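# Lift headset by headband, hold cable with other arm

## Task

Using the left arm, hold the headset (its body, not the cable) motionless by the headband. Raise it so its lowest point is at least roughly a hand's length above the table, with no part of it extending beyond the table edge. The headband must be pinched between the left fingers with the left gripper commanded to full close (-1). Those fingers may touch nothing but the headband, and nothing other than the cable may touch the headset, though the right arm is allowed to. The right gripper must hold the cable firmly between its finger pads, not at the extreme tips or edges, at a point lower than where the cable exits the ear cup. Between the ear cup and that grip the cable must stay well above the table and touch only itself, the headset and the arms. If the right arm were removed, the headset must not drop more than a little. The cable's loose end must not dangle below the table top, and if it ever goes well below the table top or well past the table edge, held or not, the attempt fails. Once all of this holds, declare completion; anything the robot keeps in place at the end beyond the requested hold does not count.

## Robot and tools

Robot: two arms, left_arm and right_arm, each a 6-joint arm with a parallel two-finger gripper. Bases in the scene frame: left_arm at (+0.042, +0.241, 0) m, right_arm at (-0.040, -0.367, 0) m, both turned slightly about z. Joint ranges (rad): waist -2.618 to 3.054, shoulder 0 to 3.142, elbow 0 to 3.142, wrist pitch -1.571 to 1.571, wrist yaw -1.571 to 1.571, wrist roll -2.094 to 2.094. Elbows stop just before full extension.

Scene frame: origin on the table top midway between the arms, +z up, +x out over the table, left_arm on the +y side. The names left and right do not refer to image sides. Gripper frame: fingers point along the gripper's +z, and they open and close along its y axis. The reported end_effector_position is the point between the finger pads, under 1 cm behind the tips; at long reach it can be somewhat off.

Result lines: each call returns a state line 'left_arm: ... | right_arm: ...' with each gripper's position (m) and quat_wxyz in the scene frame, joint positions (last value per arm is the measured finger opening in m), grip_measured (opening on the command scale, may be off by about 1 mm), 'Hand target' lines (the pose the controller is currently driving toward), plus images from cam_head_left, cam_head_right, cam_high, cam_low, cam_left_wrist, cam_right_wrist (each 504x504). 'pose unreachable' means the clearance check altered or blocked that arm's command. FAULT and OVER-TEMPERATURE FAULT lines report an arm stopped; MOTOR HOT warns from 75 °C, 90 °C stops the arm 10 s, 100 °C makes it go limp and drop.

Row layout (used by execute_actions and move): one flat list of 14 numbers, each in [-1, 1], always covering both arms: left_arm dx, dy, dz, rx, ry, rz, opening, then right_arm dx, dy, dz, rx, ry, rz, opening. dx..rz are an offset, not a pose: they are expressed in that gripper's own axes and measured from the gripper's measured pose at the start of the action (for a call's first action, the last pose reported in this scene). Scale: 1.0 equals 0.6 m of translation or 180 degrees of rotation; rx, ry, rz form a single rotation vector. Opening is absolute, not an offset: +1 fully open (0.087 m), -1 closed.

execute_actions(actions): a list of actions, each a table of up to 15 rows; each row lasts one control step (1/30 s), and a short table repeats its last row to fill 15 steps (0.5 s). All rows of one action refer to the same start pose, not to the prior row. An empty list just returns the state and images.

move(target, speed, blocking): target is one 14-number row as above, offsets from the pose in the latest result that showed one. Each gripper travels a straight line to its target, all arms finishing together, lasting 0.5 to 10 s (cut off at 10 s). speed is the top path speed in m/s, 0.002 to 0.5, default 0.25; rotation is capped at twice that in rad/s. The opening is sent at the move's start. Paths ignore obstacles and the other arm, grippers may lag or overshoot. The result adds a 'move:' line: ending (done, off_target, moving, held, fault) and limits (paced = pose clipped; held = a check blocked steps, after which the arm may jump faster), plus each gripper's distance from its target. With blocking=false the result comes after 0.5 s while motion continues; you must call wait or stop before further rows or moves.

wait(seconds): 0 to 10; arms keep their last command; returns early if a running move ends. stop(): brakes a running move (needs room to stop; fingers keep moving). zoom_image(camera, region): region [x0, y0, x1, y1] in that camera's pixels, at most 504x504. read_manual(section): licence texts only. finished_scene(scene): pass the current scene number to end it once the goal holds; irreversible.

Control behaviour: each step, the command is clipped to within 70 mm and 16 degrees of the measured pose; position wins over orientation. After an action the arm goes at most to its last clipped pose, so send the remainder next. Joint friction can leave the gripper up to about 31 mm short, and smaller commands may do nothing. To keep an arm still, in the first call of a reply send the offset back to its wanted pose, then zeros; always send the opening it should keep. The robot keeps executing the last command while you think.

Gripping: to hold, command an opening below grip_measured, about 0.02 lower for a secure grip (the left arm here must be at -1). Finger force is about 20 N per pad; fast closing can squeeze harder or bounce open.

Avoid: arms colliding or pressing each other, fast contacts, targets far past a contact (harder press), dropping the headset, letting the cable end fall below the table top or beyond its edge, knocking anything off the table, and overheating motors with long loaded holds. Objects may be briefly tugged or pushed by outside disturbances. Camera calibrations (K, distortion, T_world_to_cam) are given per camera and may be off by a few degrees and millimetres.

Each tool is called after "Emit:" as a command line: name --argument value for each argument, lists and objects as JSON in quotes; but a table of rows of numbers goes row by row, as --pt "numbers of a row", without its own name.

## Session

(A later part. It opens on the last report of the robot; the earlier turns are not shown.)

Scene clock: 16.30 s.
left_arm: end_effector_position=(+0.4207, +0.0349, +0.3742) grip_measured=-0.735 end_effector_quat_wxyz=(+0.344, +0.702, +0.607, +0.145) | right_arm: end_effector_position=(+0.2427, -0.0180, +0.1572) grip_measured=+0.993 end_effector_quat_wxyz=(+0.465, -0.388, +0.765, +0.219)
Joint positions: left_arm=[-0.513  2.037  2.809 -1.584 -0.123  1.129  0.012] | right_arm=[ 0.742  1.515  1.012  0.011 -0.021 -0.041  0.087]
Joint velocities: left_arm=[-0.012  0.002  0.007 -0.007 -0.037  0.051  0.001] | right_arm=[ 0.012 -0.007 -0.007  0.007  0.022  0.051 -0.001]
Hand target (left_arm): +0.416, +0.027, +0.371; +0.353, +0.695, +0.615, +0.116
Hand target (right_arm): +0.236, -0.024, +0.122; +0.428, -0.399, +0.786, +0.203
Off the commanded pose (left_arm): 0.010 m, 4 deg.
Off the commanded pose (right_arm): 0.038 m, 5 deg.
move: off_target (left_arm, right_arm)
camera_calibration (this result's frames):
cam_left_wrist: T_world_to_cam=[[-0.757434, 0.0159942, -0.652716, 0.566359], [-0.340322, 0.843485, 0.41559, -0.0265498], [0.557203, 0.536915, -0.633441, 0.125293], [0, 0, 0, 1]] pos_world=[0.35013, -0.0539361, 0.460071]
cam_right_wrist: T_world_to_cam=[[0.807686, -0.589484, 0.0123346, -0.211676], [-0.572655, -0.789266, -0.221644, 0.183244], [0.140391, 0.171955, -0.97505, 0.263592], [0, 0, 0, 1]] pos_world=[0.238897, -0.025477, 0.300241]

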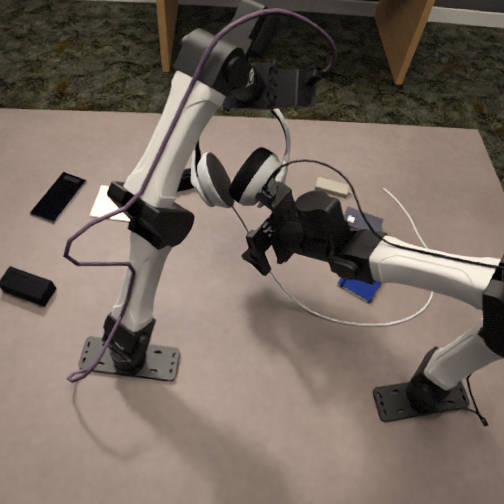

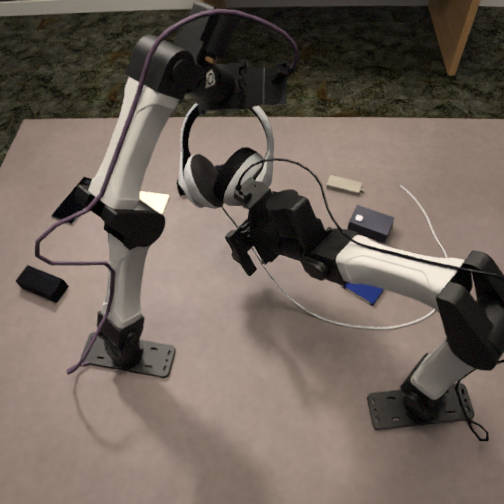

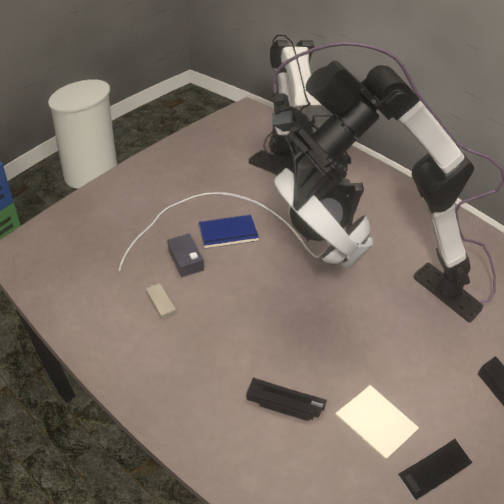

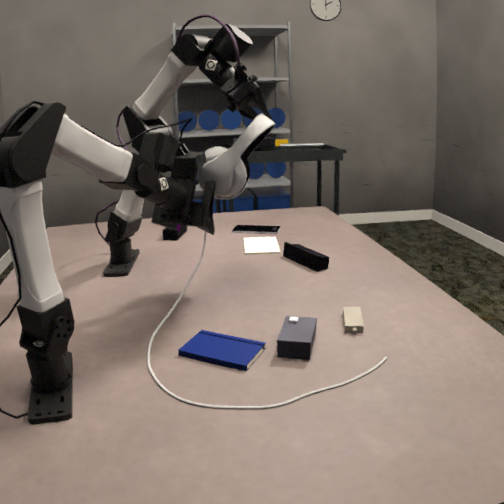

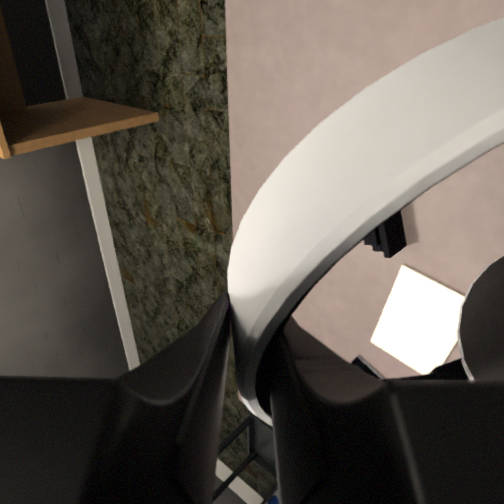

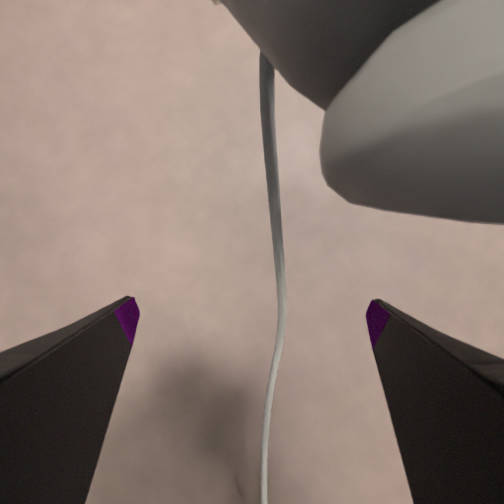

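Emit:
move --target '[0,0,0,0,0,0,-1,0.03,0,-0.09,0,0,0,1]' --speed 0.08

Emit:
move --target '[0,0,0,0,0,0,-1,0.11,0,0,0,0,0,1]' --speed 0.08

Emit:
move --target '[0,0,0,0,0,0,-1,0,0,0.1,0,0,0,1]' --speed 0.08

Scene clock: 17.47 s.
left_arm: end_effector_position=(+0.4214, +0.0359, +0.3747) grip_measured=-0.773 end_effector_quat_wxyz=(+0.343, +0.703, +0.605, +0.150) | right_arm: end_effector_position=(+0.2140, -0.0532, +0.1767) grip_measured=+0.993 end_effector_quat_wxyz=(+0.478, -0.384, +0.757, +0.224)
Joint positions: left_arm=[-0.513  2.037  2.809 -1.584 -0.13   1.135  0.01 ] | right_arm=[ 0.742  1.302  0.888 -0.045 -0.02  -0.041  0.087]
Joint velocities: left_arm=[-0.002 -0.017 -0.012 -0.066 -0.037  0.022 -0.   ] | right_arm=[-0.007 -0.007  0.007 -0.051 -0.066  0.037  0.001]
Hand target (left_arm): +0.421, +0.035, +0.374; +0.344, +0.702, +0.607, +0.145
Hand target (right_arm): +0.208, -0.062, +0.167; +0.465, -0.388, +0.765, +0.219
Off the commanded pose (left_arm): 0.001 m, 1 deg.
Off the commanded pose (right_arm): 0.015 m, 2 deg.
move: off_target (right_arm)
camera_calibration (this result's frames):
cam_left_wrist: T_world_to_cam=[[-0.754126, 0.0215895, -0.656375, 0.566949], [-0.342247, 0.840092, 0.420848, -0.028481], [0.560501, 0.542015, -0.626146, 0.120329], [0, 0, 0, 1]] pos_world=[0.350359, -0.0535336, 0.45946]
cam_right_wrist: T_world_to_cam=[[0.807204, -0.590099, 0.0143074, -0.209782], [-0.567897, -0.782988, -0.253816, 0.148348], [0.160979, 0.196756, -0.967147, 0.288183], [0, 0, 0, 1]] pos_world=[0.207192, -0.0643391, 0.31937]

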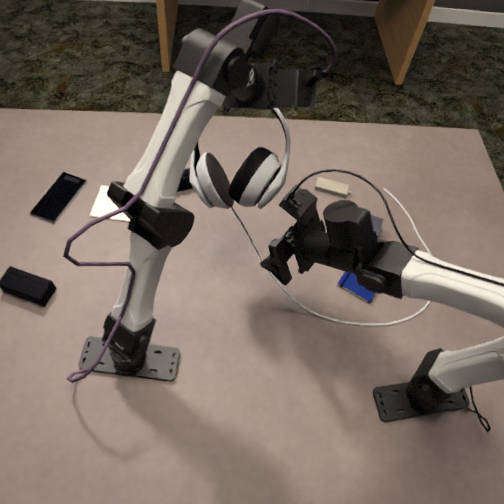

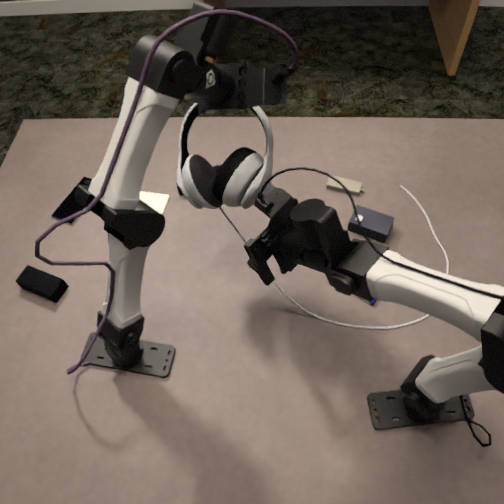

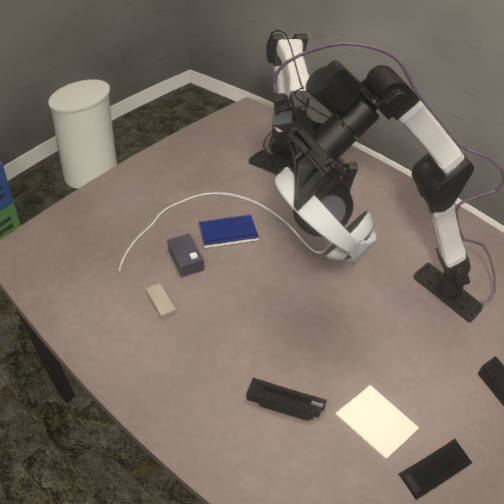

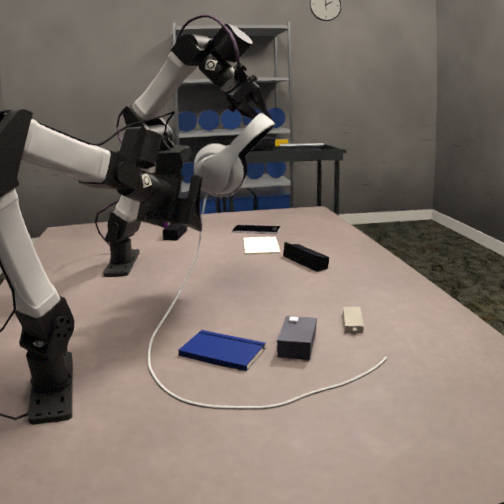

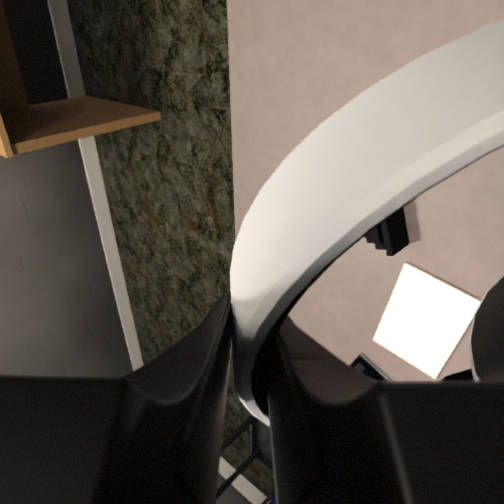

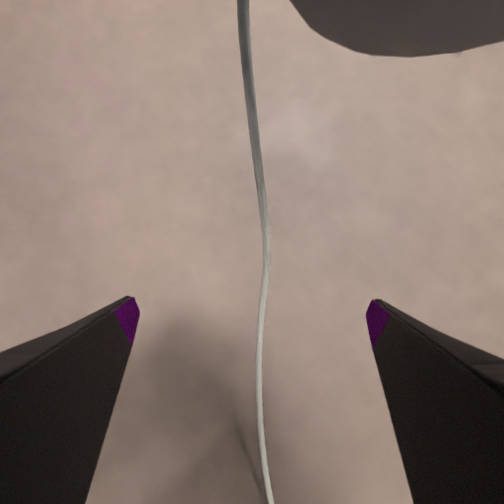

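Scene clock: 18.87 s.
left_arm: end_effector_position=(+0.4214, +0.0359, +0.3747) grip_measured=-0.773 end_effector_quat_wxyz=(+0.343, +0.703, +0.605, +0.150) | right_arm: end_effector_position=(+0.1986, -0.0721, +0.1168) grip_measured=+0.993 end_effector_quat_wxyz=(+0.473, -0.386, +0.760, +0.222)
Joint positions: left_arm=[-0.513  2.037  2.809 -1.584 -0.13   1.135  0.01 ] | right_arm=[ 0.742  1.279  0.634  0.175 -0.02  -0.041  0.087]
Joint velocities: left_arm=[ 0.012 -0.027 -0.002  0.051 -0.037 -0.007 -0.   ] | right_arm=[-0.017  0.002 -0.017  0.007 -0.066  0.037  0.   ]
Hand target (left_arm): +0.421, +0.036, +0.375; +0.343, +0.703, +0.605, +0.150
Hand target (right_arm): +0.197, -0.076, +0.117; +0.478, -0.385, +0.757, +0.224
Off the commanded pose (left_arm): 0.000 m, 0 deg.
Off the commanded pose (right_arm): 0.006 m, 1 deg.
move: done
camera_calibration (this result's frames):
cam_left_wrist: T_world_to_cam=[[-0.754126, 0.0215895, -0.656375, 0.566949], [-0.342247, 0.840092, 0.420848, -0.028481], [0.560501, 0.542015, -0.626146, 0.120329], [0, 0, 0, 1]] pos_world=[0.350359, -0.0535336, 0.45946]
cam_right_wrist: T_world_to_cam=[[0.807309, -0.58997, 0.0136703, -0.207552], [-0.569753, -0.78526, -0.242379, 0.108488], [0.153731, 0.187886, -0.970085, 0.237579], [0, 0, 0, 1]] pos_world=[0.192847, -0.0818961, 0.259604]

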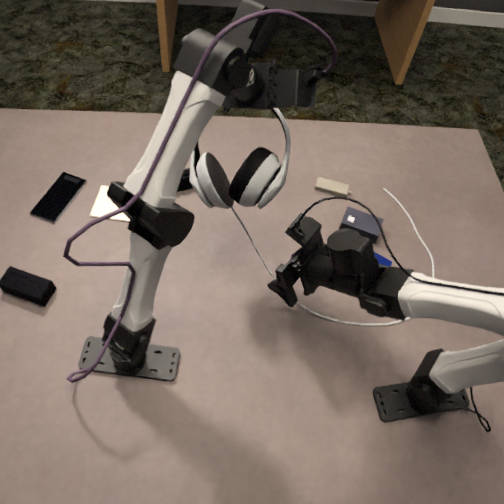

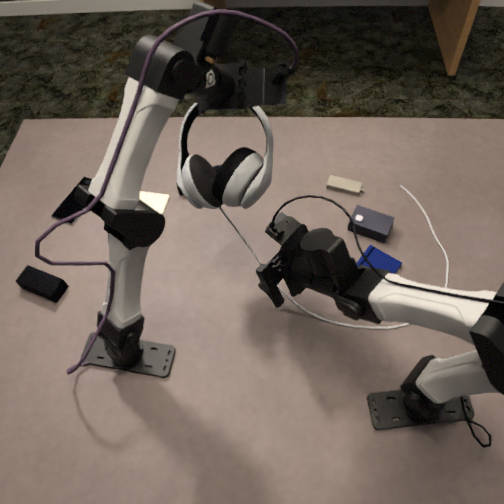

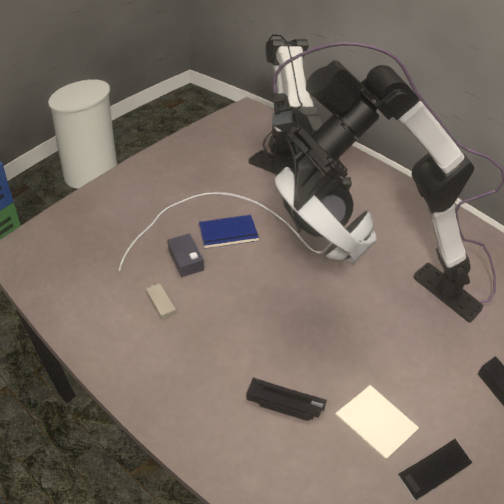

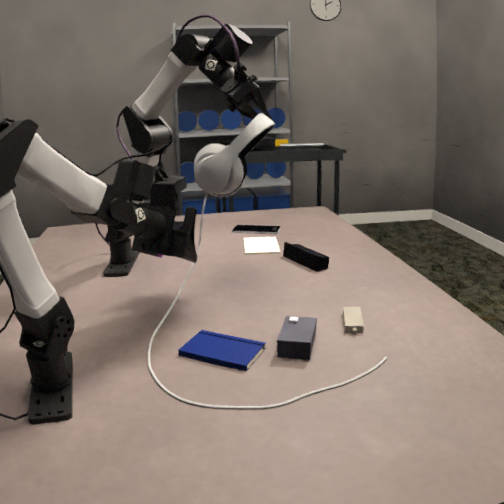

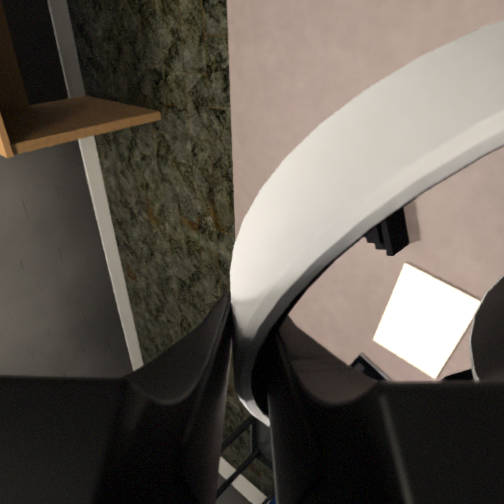

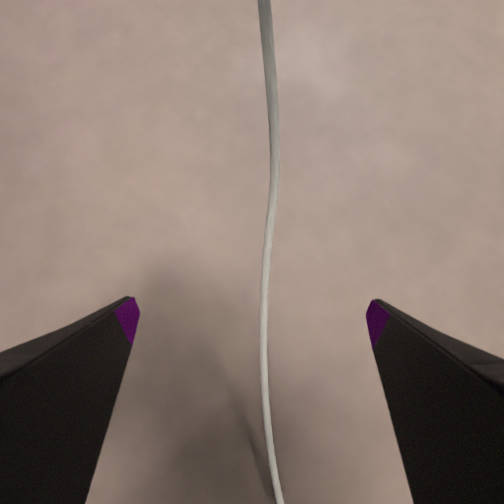

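Scene clock: 20.17 s.
left_arm: end_effector_position=(+0.4214, +0.0359, +0.3747) grip_measured=-0.773 end_effector_quat_wxyz=(+0.343, +0.703, +0.605, +0.150) | right_arm: end_effector_position=(+0.2279, -0.0362, +0.0885) grip_measured=+0.993 end_effector_quat_wxyz=(+0.470, -0.387, +0.762, +0.221)
Joint positions: left_arm=[-0.513  2.037  2.809 -1.584 -0.13   1.135  0.01 ] | right_arm=[ 0.742  1.539  0.725  0.335 -0.02  -0.041  0.087]
Joint velocities: left_arm=[-0.007 -0.012 -0.012 -0.051 -0.051 -0.037 -0.001] | right_arm=[-0.002  0.002 -0.007  0.037 -0.007  0.007  0.   ]
Hand target (left_arm): +0.421, +0.036, +0.375; +0.343, +0.703, +0.605, +0.150
Hand target (right_arm): +0.232, -0.030, +0.090; +0.473, -0.386, +0.760, +0.222
Off the commanded pose (left_arm): 0.000 m, 0 deg.
Off the commanded pose (right_arm): 0.007 m, 0 deg.
move: done
camera_calibration (this result's frames):
cam_left_wrist: T_world_to_cam=[[-0.754126, 0.0215895, -0.656375, 0.566949], [-0.342247, 0.840092, 0.420848, -0.028481], [0.560501, 0.542015, -0.626146, 0.120329], [0, 0, 0, 1]] pos_world=[0.350359, -0.0535336, 0.45946]
cam_right_wrist: T_world_to_cam=[[0.807381, -0.589883, 0.0132169, -0.209638], [-0.571019, -0.786809, -0.234242, 0.146012], [0.148574, 0.181575, -0.972089, 0.200071], [0, 0, 0, 1]] pos_world=[0.222908, -0.0451059, 0.23146]

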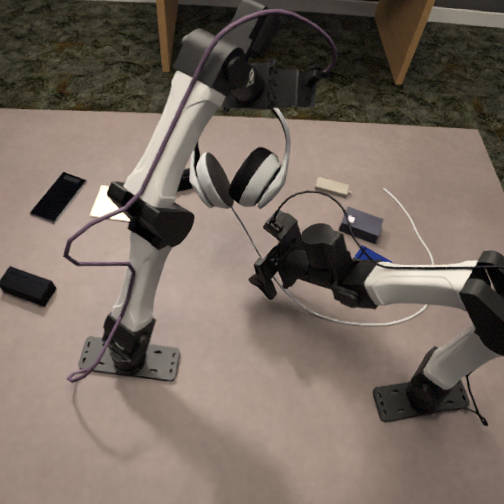

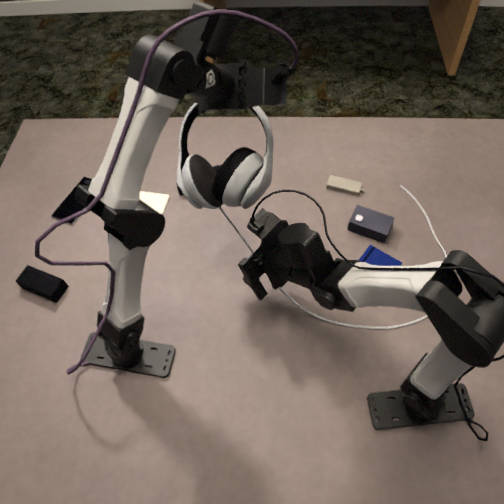

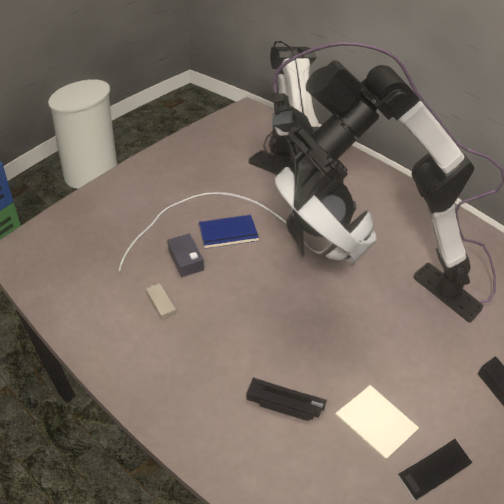

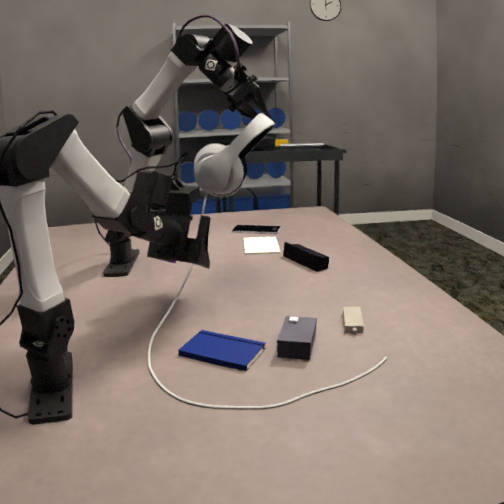

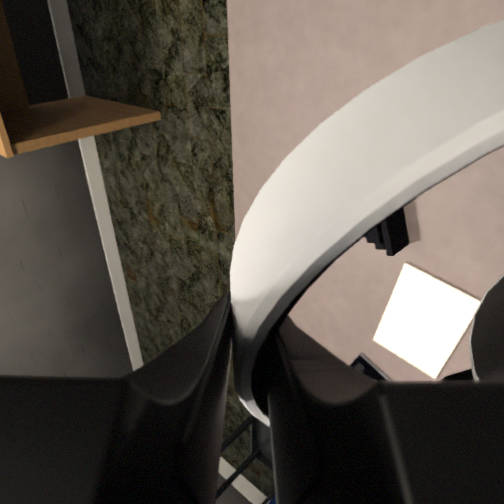

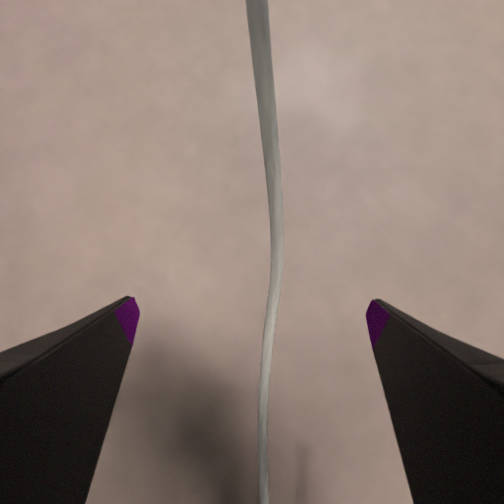

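Advance a bit more and close.

Emit:
move --target '[0,0,0,0,0,0,-1,0,0,0.05,0,0,0,1]' --speed 0.05

Emit:
move --target '[0,0,0,0,0,0,-1,0,0,0,0,0,0,-1]'

Scene clock: 21.13 s.
left_arm: end_effector_position=(+0.4214, +0.0359, +0.3747) grip_measured=-0.773 end_effector_quat_wxyz=(+0.343, +0.703, +0.605, +0.150) | right_arm: end_effector_position=(+0.2398, -0.0216, +0.0743) grip_measured=+0.993 end_effector_quat_wxyz=(+0.466, -0.388, +0.764, +0.219)
Joint positions: left_arm=[-0.513  2.037  2.809 -1.584 -0.13   1.135  0.01 ] | right_arm=[ 0.742  1.646  0.776  0.383 -0.02  -0.041  0.087]
Joint velocities: left_arm=[-0.017  0.002  0.007  0.007 -0.081 -0.022  0.001] | right_arm=[-0.022  0.007  0.022 -0.022  0.007  0.037  0.   ]
Hand target (left_arm): +0.421, +0.036, +0.375; +0.343, +0.703, +0.605, +0.150
Hand target (right_arm): +0.244, -0.015, +0.075; +0.470, -0.387, +0.762, +0.221
Off the commanded pose (left_arm): 0.000 m, 0 deg.
Off the commanded pose (right_arm): 0.008 m, 1 deg.
move: done
camera_calibration (this result's frames):
cam_left_wrist: T_world_to_cam=[[-0.754126, 0.0215895, -0.656375, 0.566949], [-0.342247, 0.840092, 0.420848, -0.028481], [0.560501, 0.542015, -0.626146, 0.120329], [0, 0, 0, 1]] pos_world=[0.350359, -0.0535336, 0.45946]
cam_right_wrist: T_world_to_cam=[[0.807456, -0.589791, 0.0127213, -0.210452], [-0.57235, -0.788438, -0.225346, 0.160668], [0.142937, 0.174676, -0.974196, 0.183188], [0, 0, 0, 1]] pos_world=[0.235705, -0.0294447, 0.217344]

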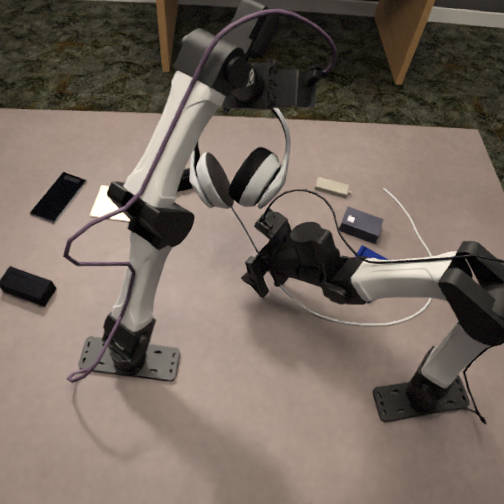

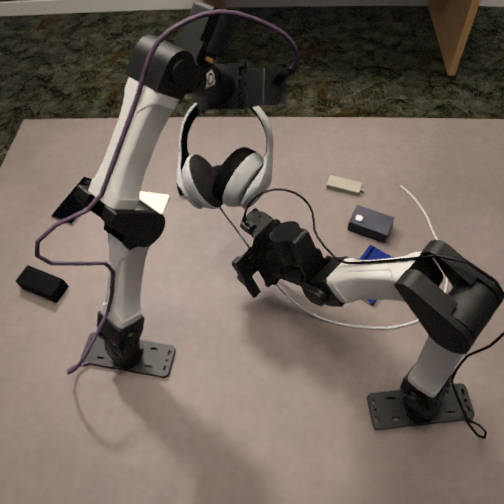

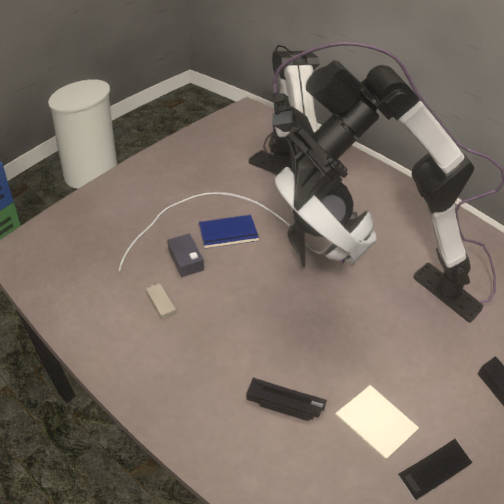

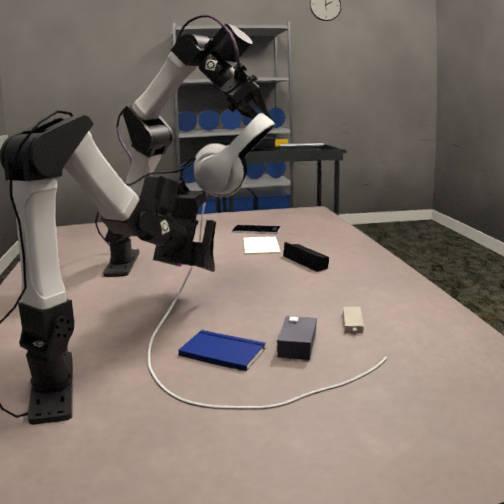

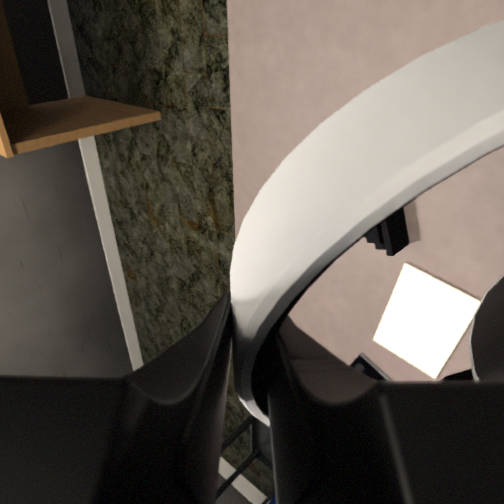

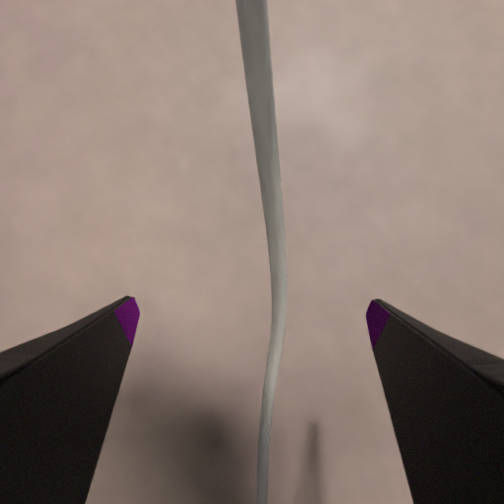

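Scene clock: 21.63 s.
left_arm: end_effector_position=(+0.4214, +0.0359, +0.3747) grip_measured=-0.773 end_effector_quat_wxyz=(+0.343, +0.703, +0.605, +0.150) | right_arm: end_effector_position=(+0.2398, -0.0216, +0.0743) grip_measured=-0.960 end_effector_quat_wxyz=(+0.466, -0.388, +0.764, +0.219)
Joint positions: left_arm=[-0.513  2.037  2.809 -1.584 -0.13   1.135  0.01 ] | right_arm=[ 0.742  1.646  0.776  0.383 -0.02  -0.041  0.002]
Joint velocities: left_arm=[-0.007 -0.007 -0.012 -0.022 -0.066 -0.037 -0.001] | right_arm=[ 0.002  0.002 -0.002 -0.022 -0.066 -0.037 -0.   ]
Hand target (left_arm): +0.421, +0.036, +0.375; +0.343, +0.703, +0.605, +0.150
Hand target (right_arm): +0.240, -0.022, +0.074; +0.466, -0.388, +0.764, +0.219
Off the commanded pose (left_arm): 0.000 m, 0 deg.
Off the commanded pose (right_arm): 0.000 m, 0 deg.
move: done
camera_calibration (this result's frames):
cam_left_wrist: T_world_to_cam=[[-0.754126, 0.0215895, -0.656375, 0.566949], [-0.342247, 0.840092, 0.420848, -0.028481], [0.560501, 0.542015, -0.626146, 0.120329], [0, 0, 0, 1]] pos_world=[0.350359, -0.0535336, 0.45946]
cam_right_wrist: T_world_to_cam=[[0.807456, -0.589791, 0.0127213, -0.210452], [-0.57235, -0.788438, -0.225346, 0.160668], [0.142937, 0.174676, -0.974196, 0.183188], [0, 0, 0, 1]] pos_world=[0.235705, -0.0294447, 0.217344]

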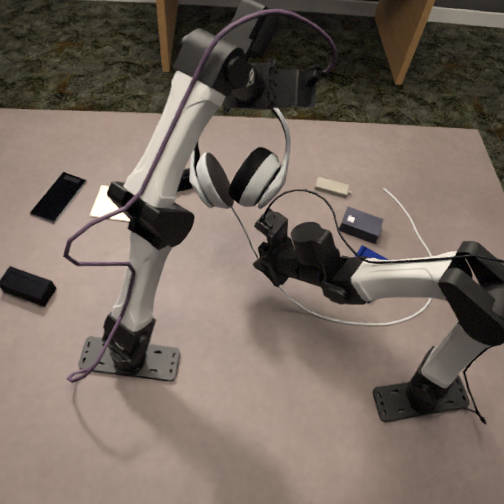

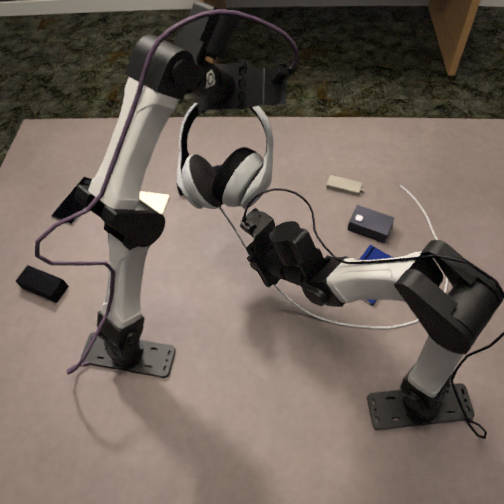

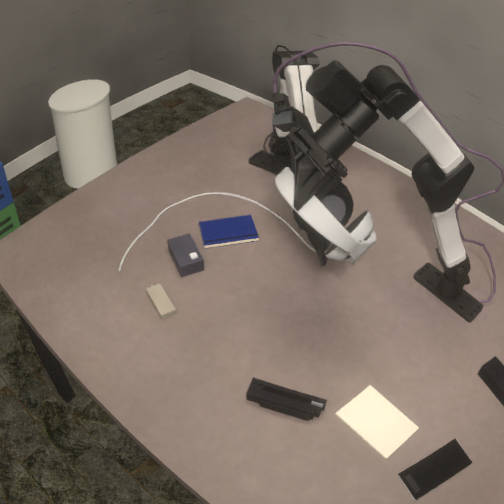

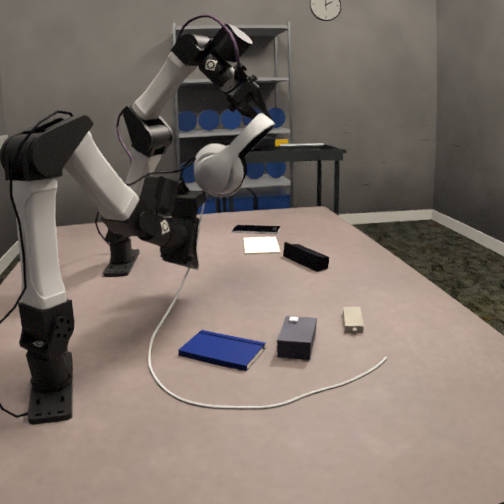

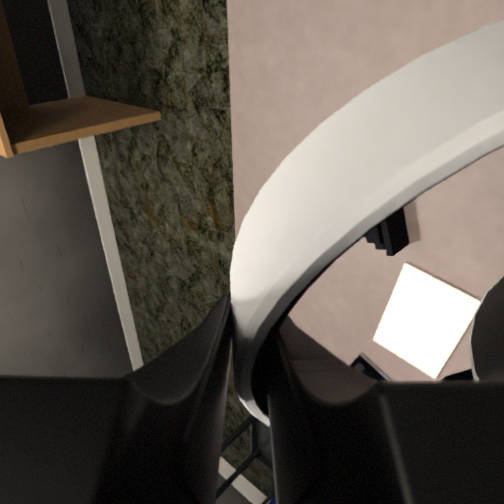

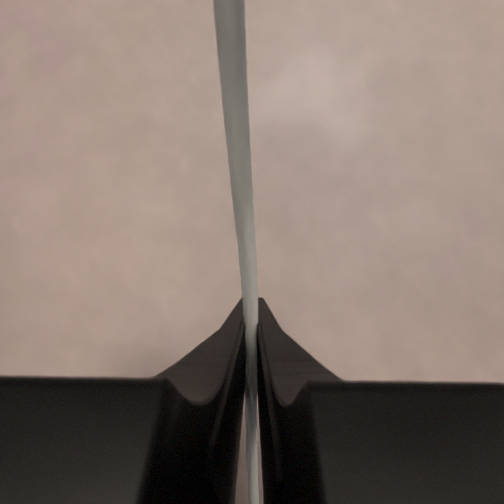

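Emit:
move --target '[0,0,0,0,0,0,-1,-0.05,0,-0.13,0,0,0,-1]' --speed 0.06

Scene clock: 23.63 s.
left_arm: end_effector_position=(+0.4214, +0.0359, +0.3747) grip_measured=-0.776 end_effector_quat_wxyz=(+0.343, +0.703, +0.605, +0.150) | right_arm: end_effector_position=(+0.2114, -0.0564, +0.1465) grip_measured=-0.960 end_effector_quat_wxyz=(+0.478, -0.385, +0.757, +0.224)
Joint positions: left_arm=[-0.513  2.037  2.809 -1.584 -0.13   1.136  0.01 ] | right_arm=[ 0.742  1.316  0.776  0.081 -0.02  -0.041  0.002]
Joint velocities: left_arm=[-0.002 -0.007 -0.007  0.007 -0.051 -0.022  0.   ] | right_arm=[ 0.002 -0.007  0.012  0.022  0.007 -0.066 -0.   ]
Hand target (left_arm): +0.421, +0.036, +0.375; +0.343, +0.703, +0.605, +0.150
Hand target (right_arm): +0.205, -0.065, +0.137; +0.466, -0.388, +0.764, +0.219
Off the commanded pose (left_arm): 0.000 m, 0 deg.
Off the commanded pose (right_arm): 0.013 m, 2 deg.
move: off_target (right_arm)
camera_calibration (this result's frames):
cam_left_wrist: T_world_to_cam=[[-0.754045, 0.0219532, -0.656456, 0.566948], [-0.342064, 0.840085, 0.42101, -0.028618], [0.560721, 0.54201, -0.625952, 0.120164], [0, 0, 0, 1]] pos_world=[0.350336, -0.0535349, 0.459441]
cam_right_wrist: T_world_to_cam=[[0.807211, -0.59009, 0.0142664, -0.209126], [-0.568019, -0.783138, -0.253079, 0.136664], [0.160512, 0.196185, -0.96734, 0.260147], [0, 0, 0, 1]] pos_world=[0.20468, -0.0674137, 0.289221]

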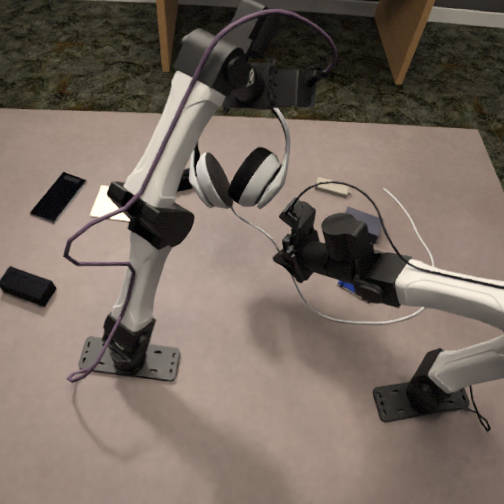

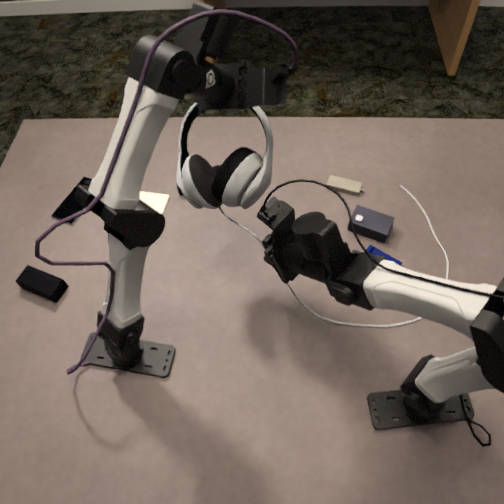

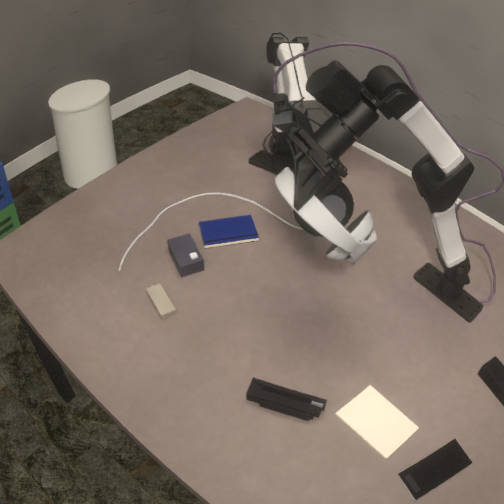

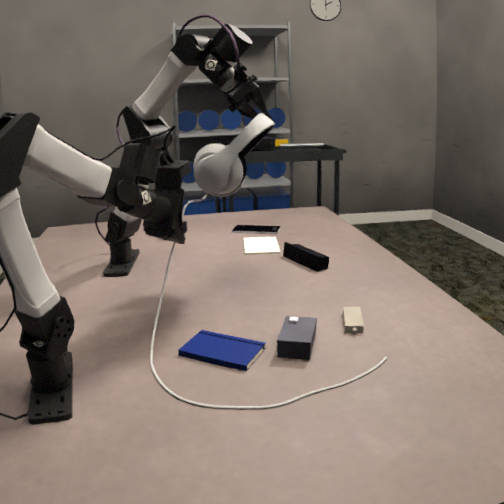

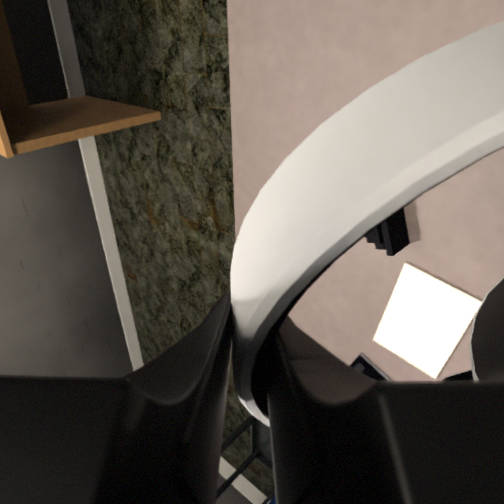

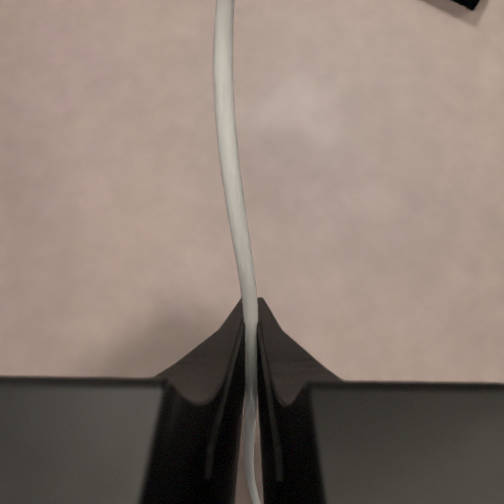

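Emit:
finished_scene --scene 1

The scene is finished: the task was done.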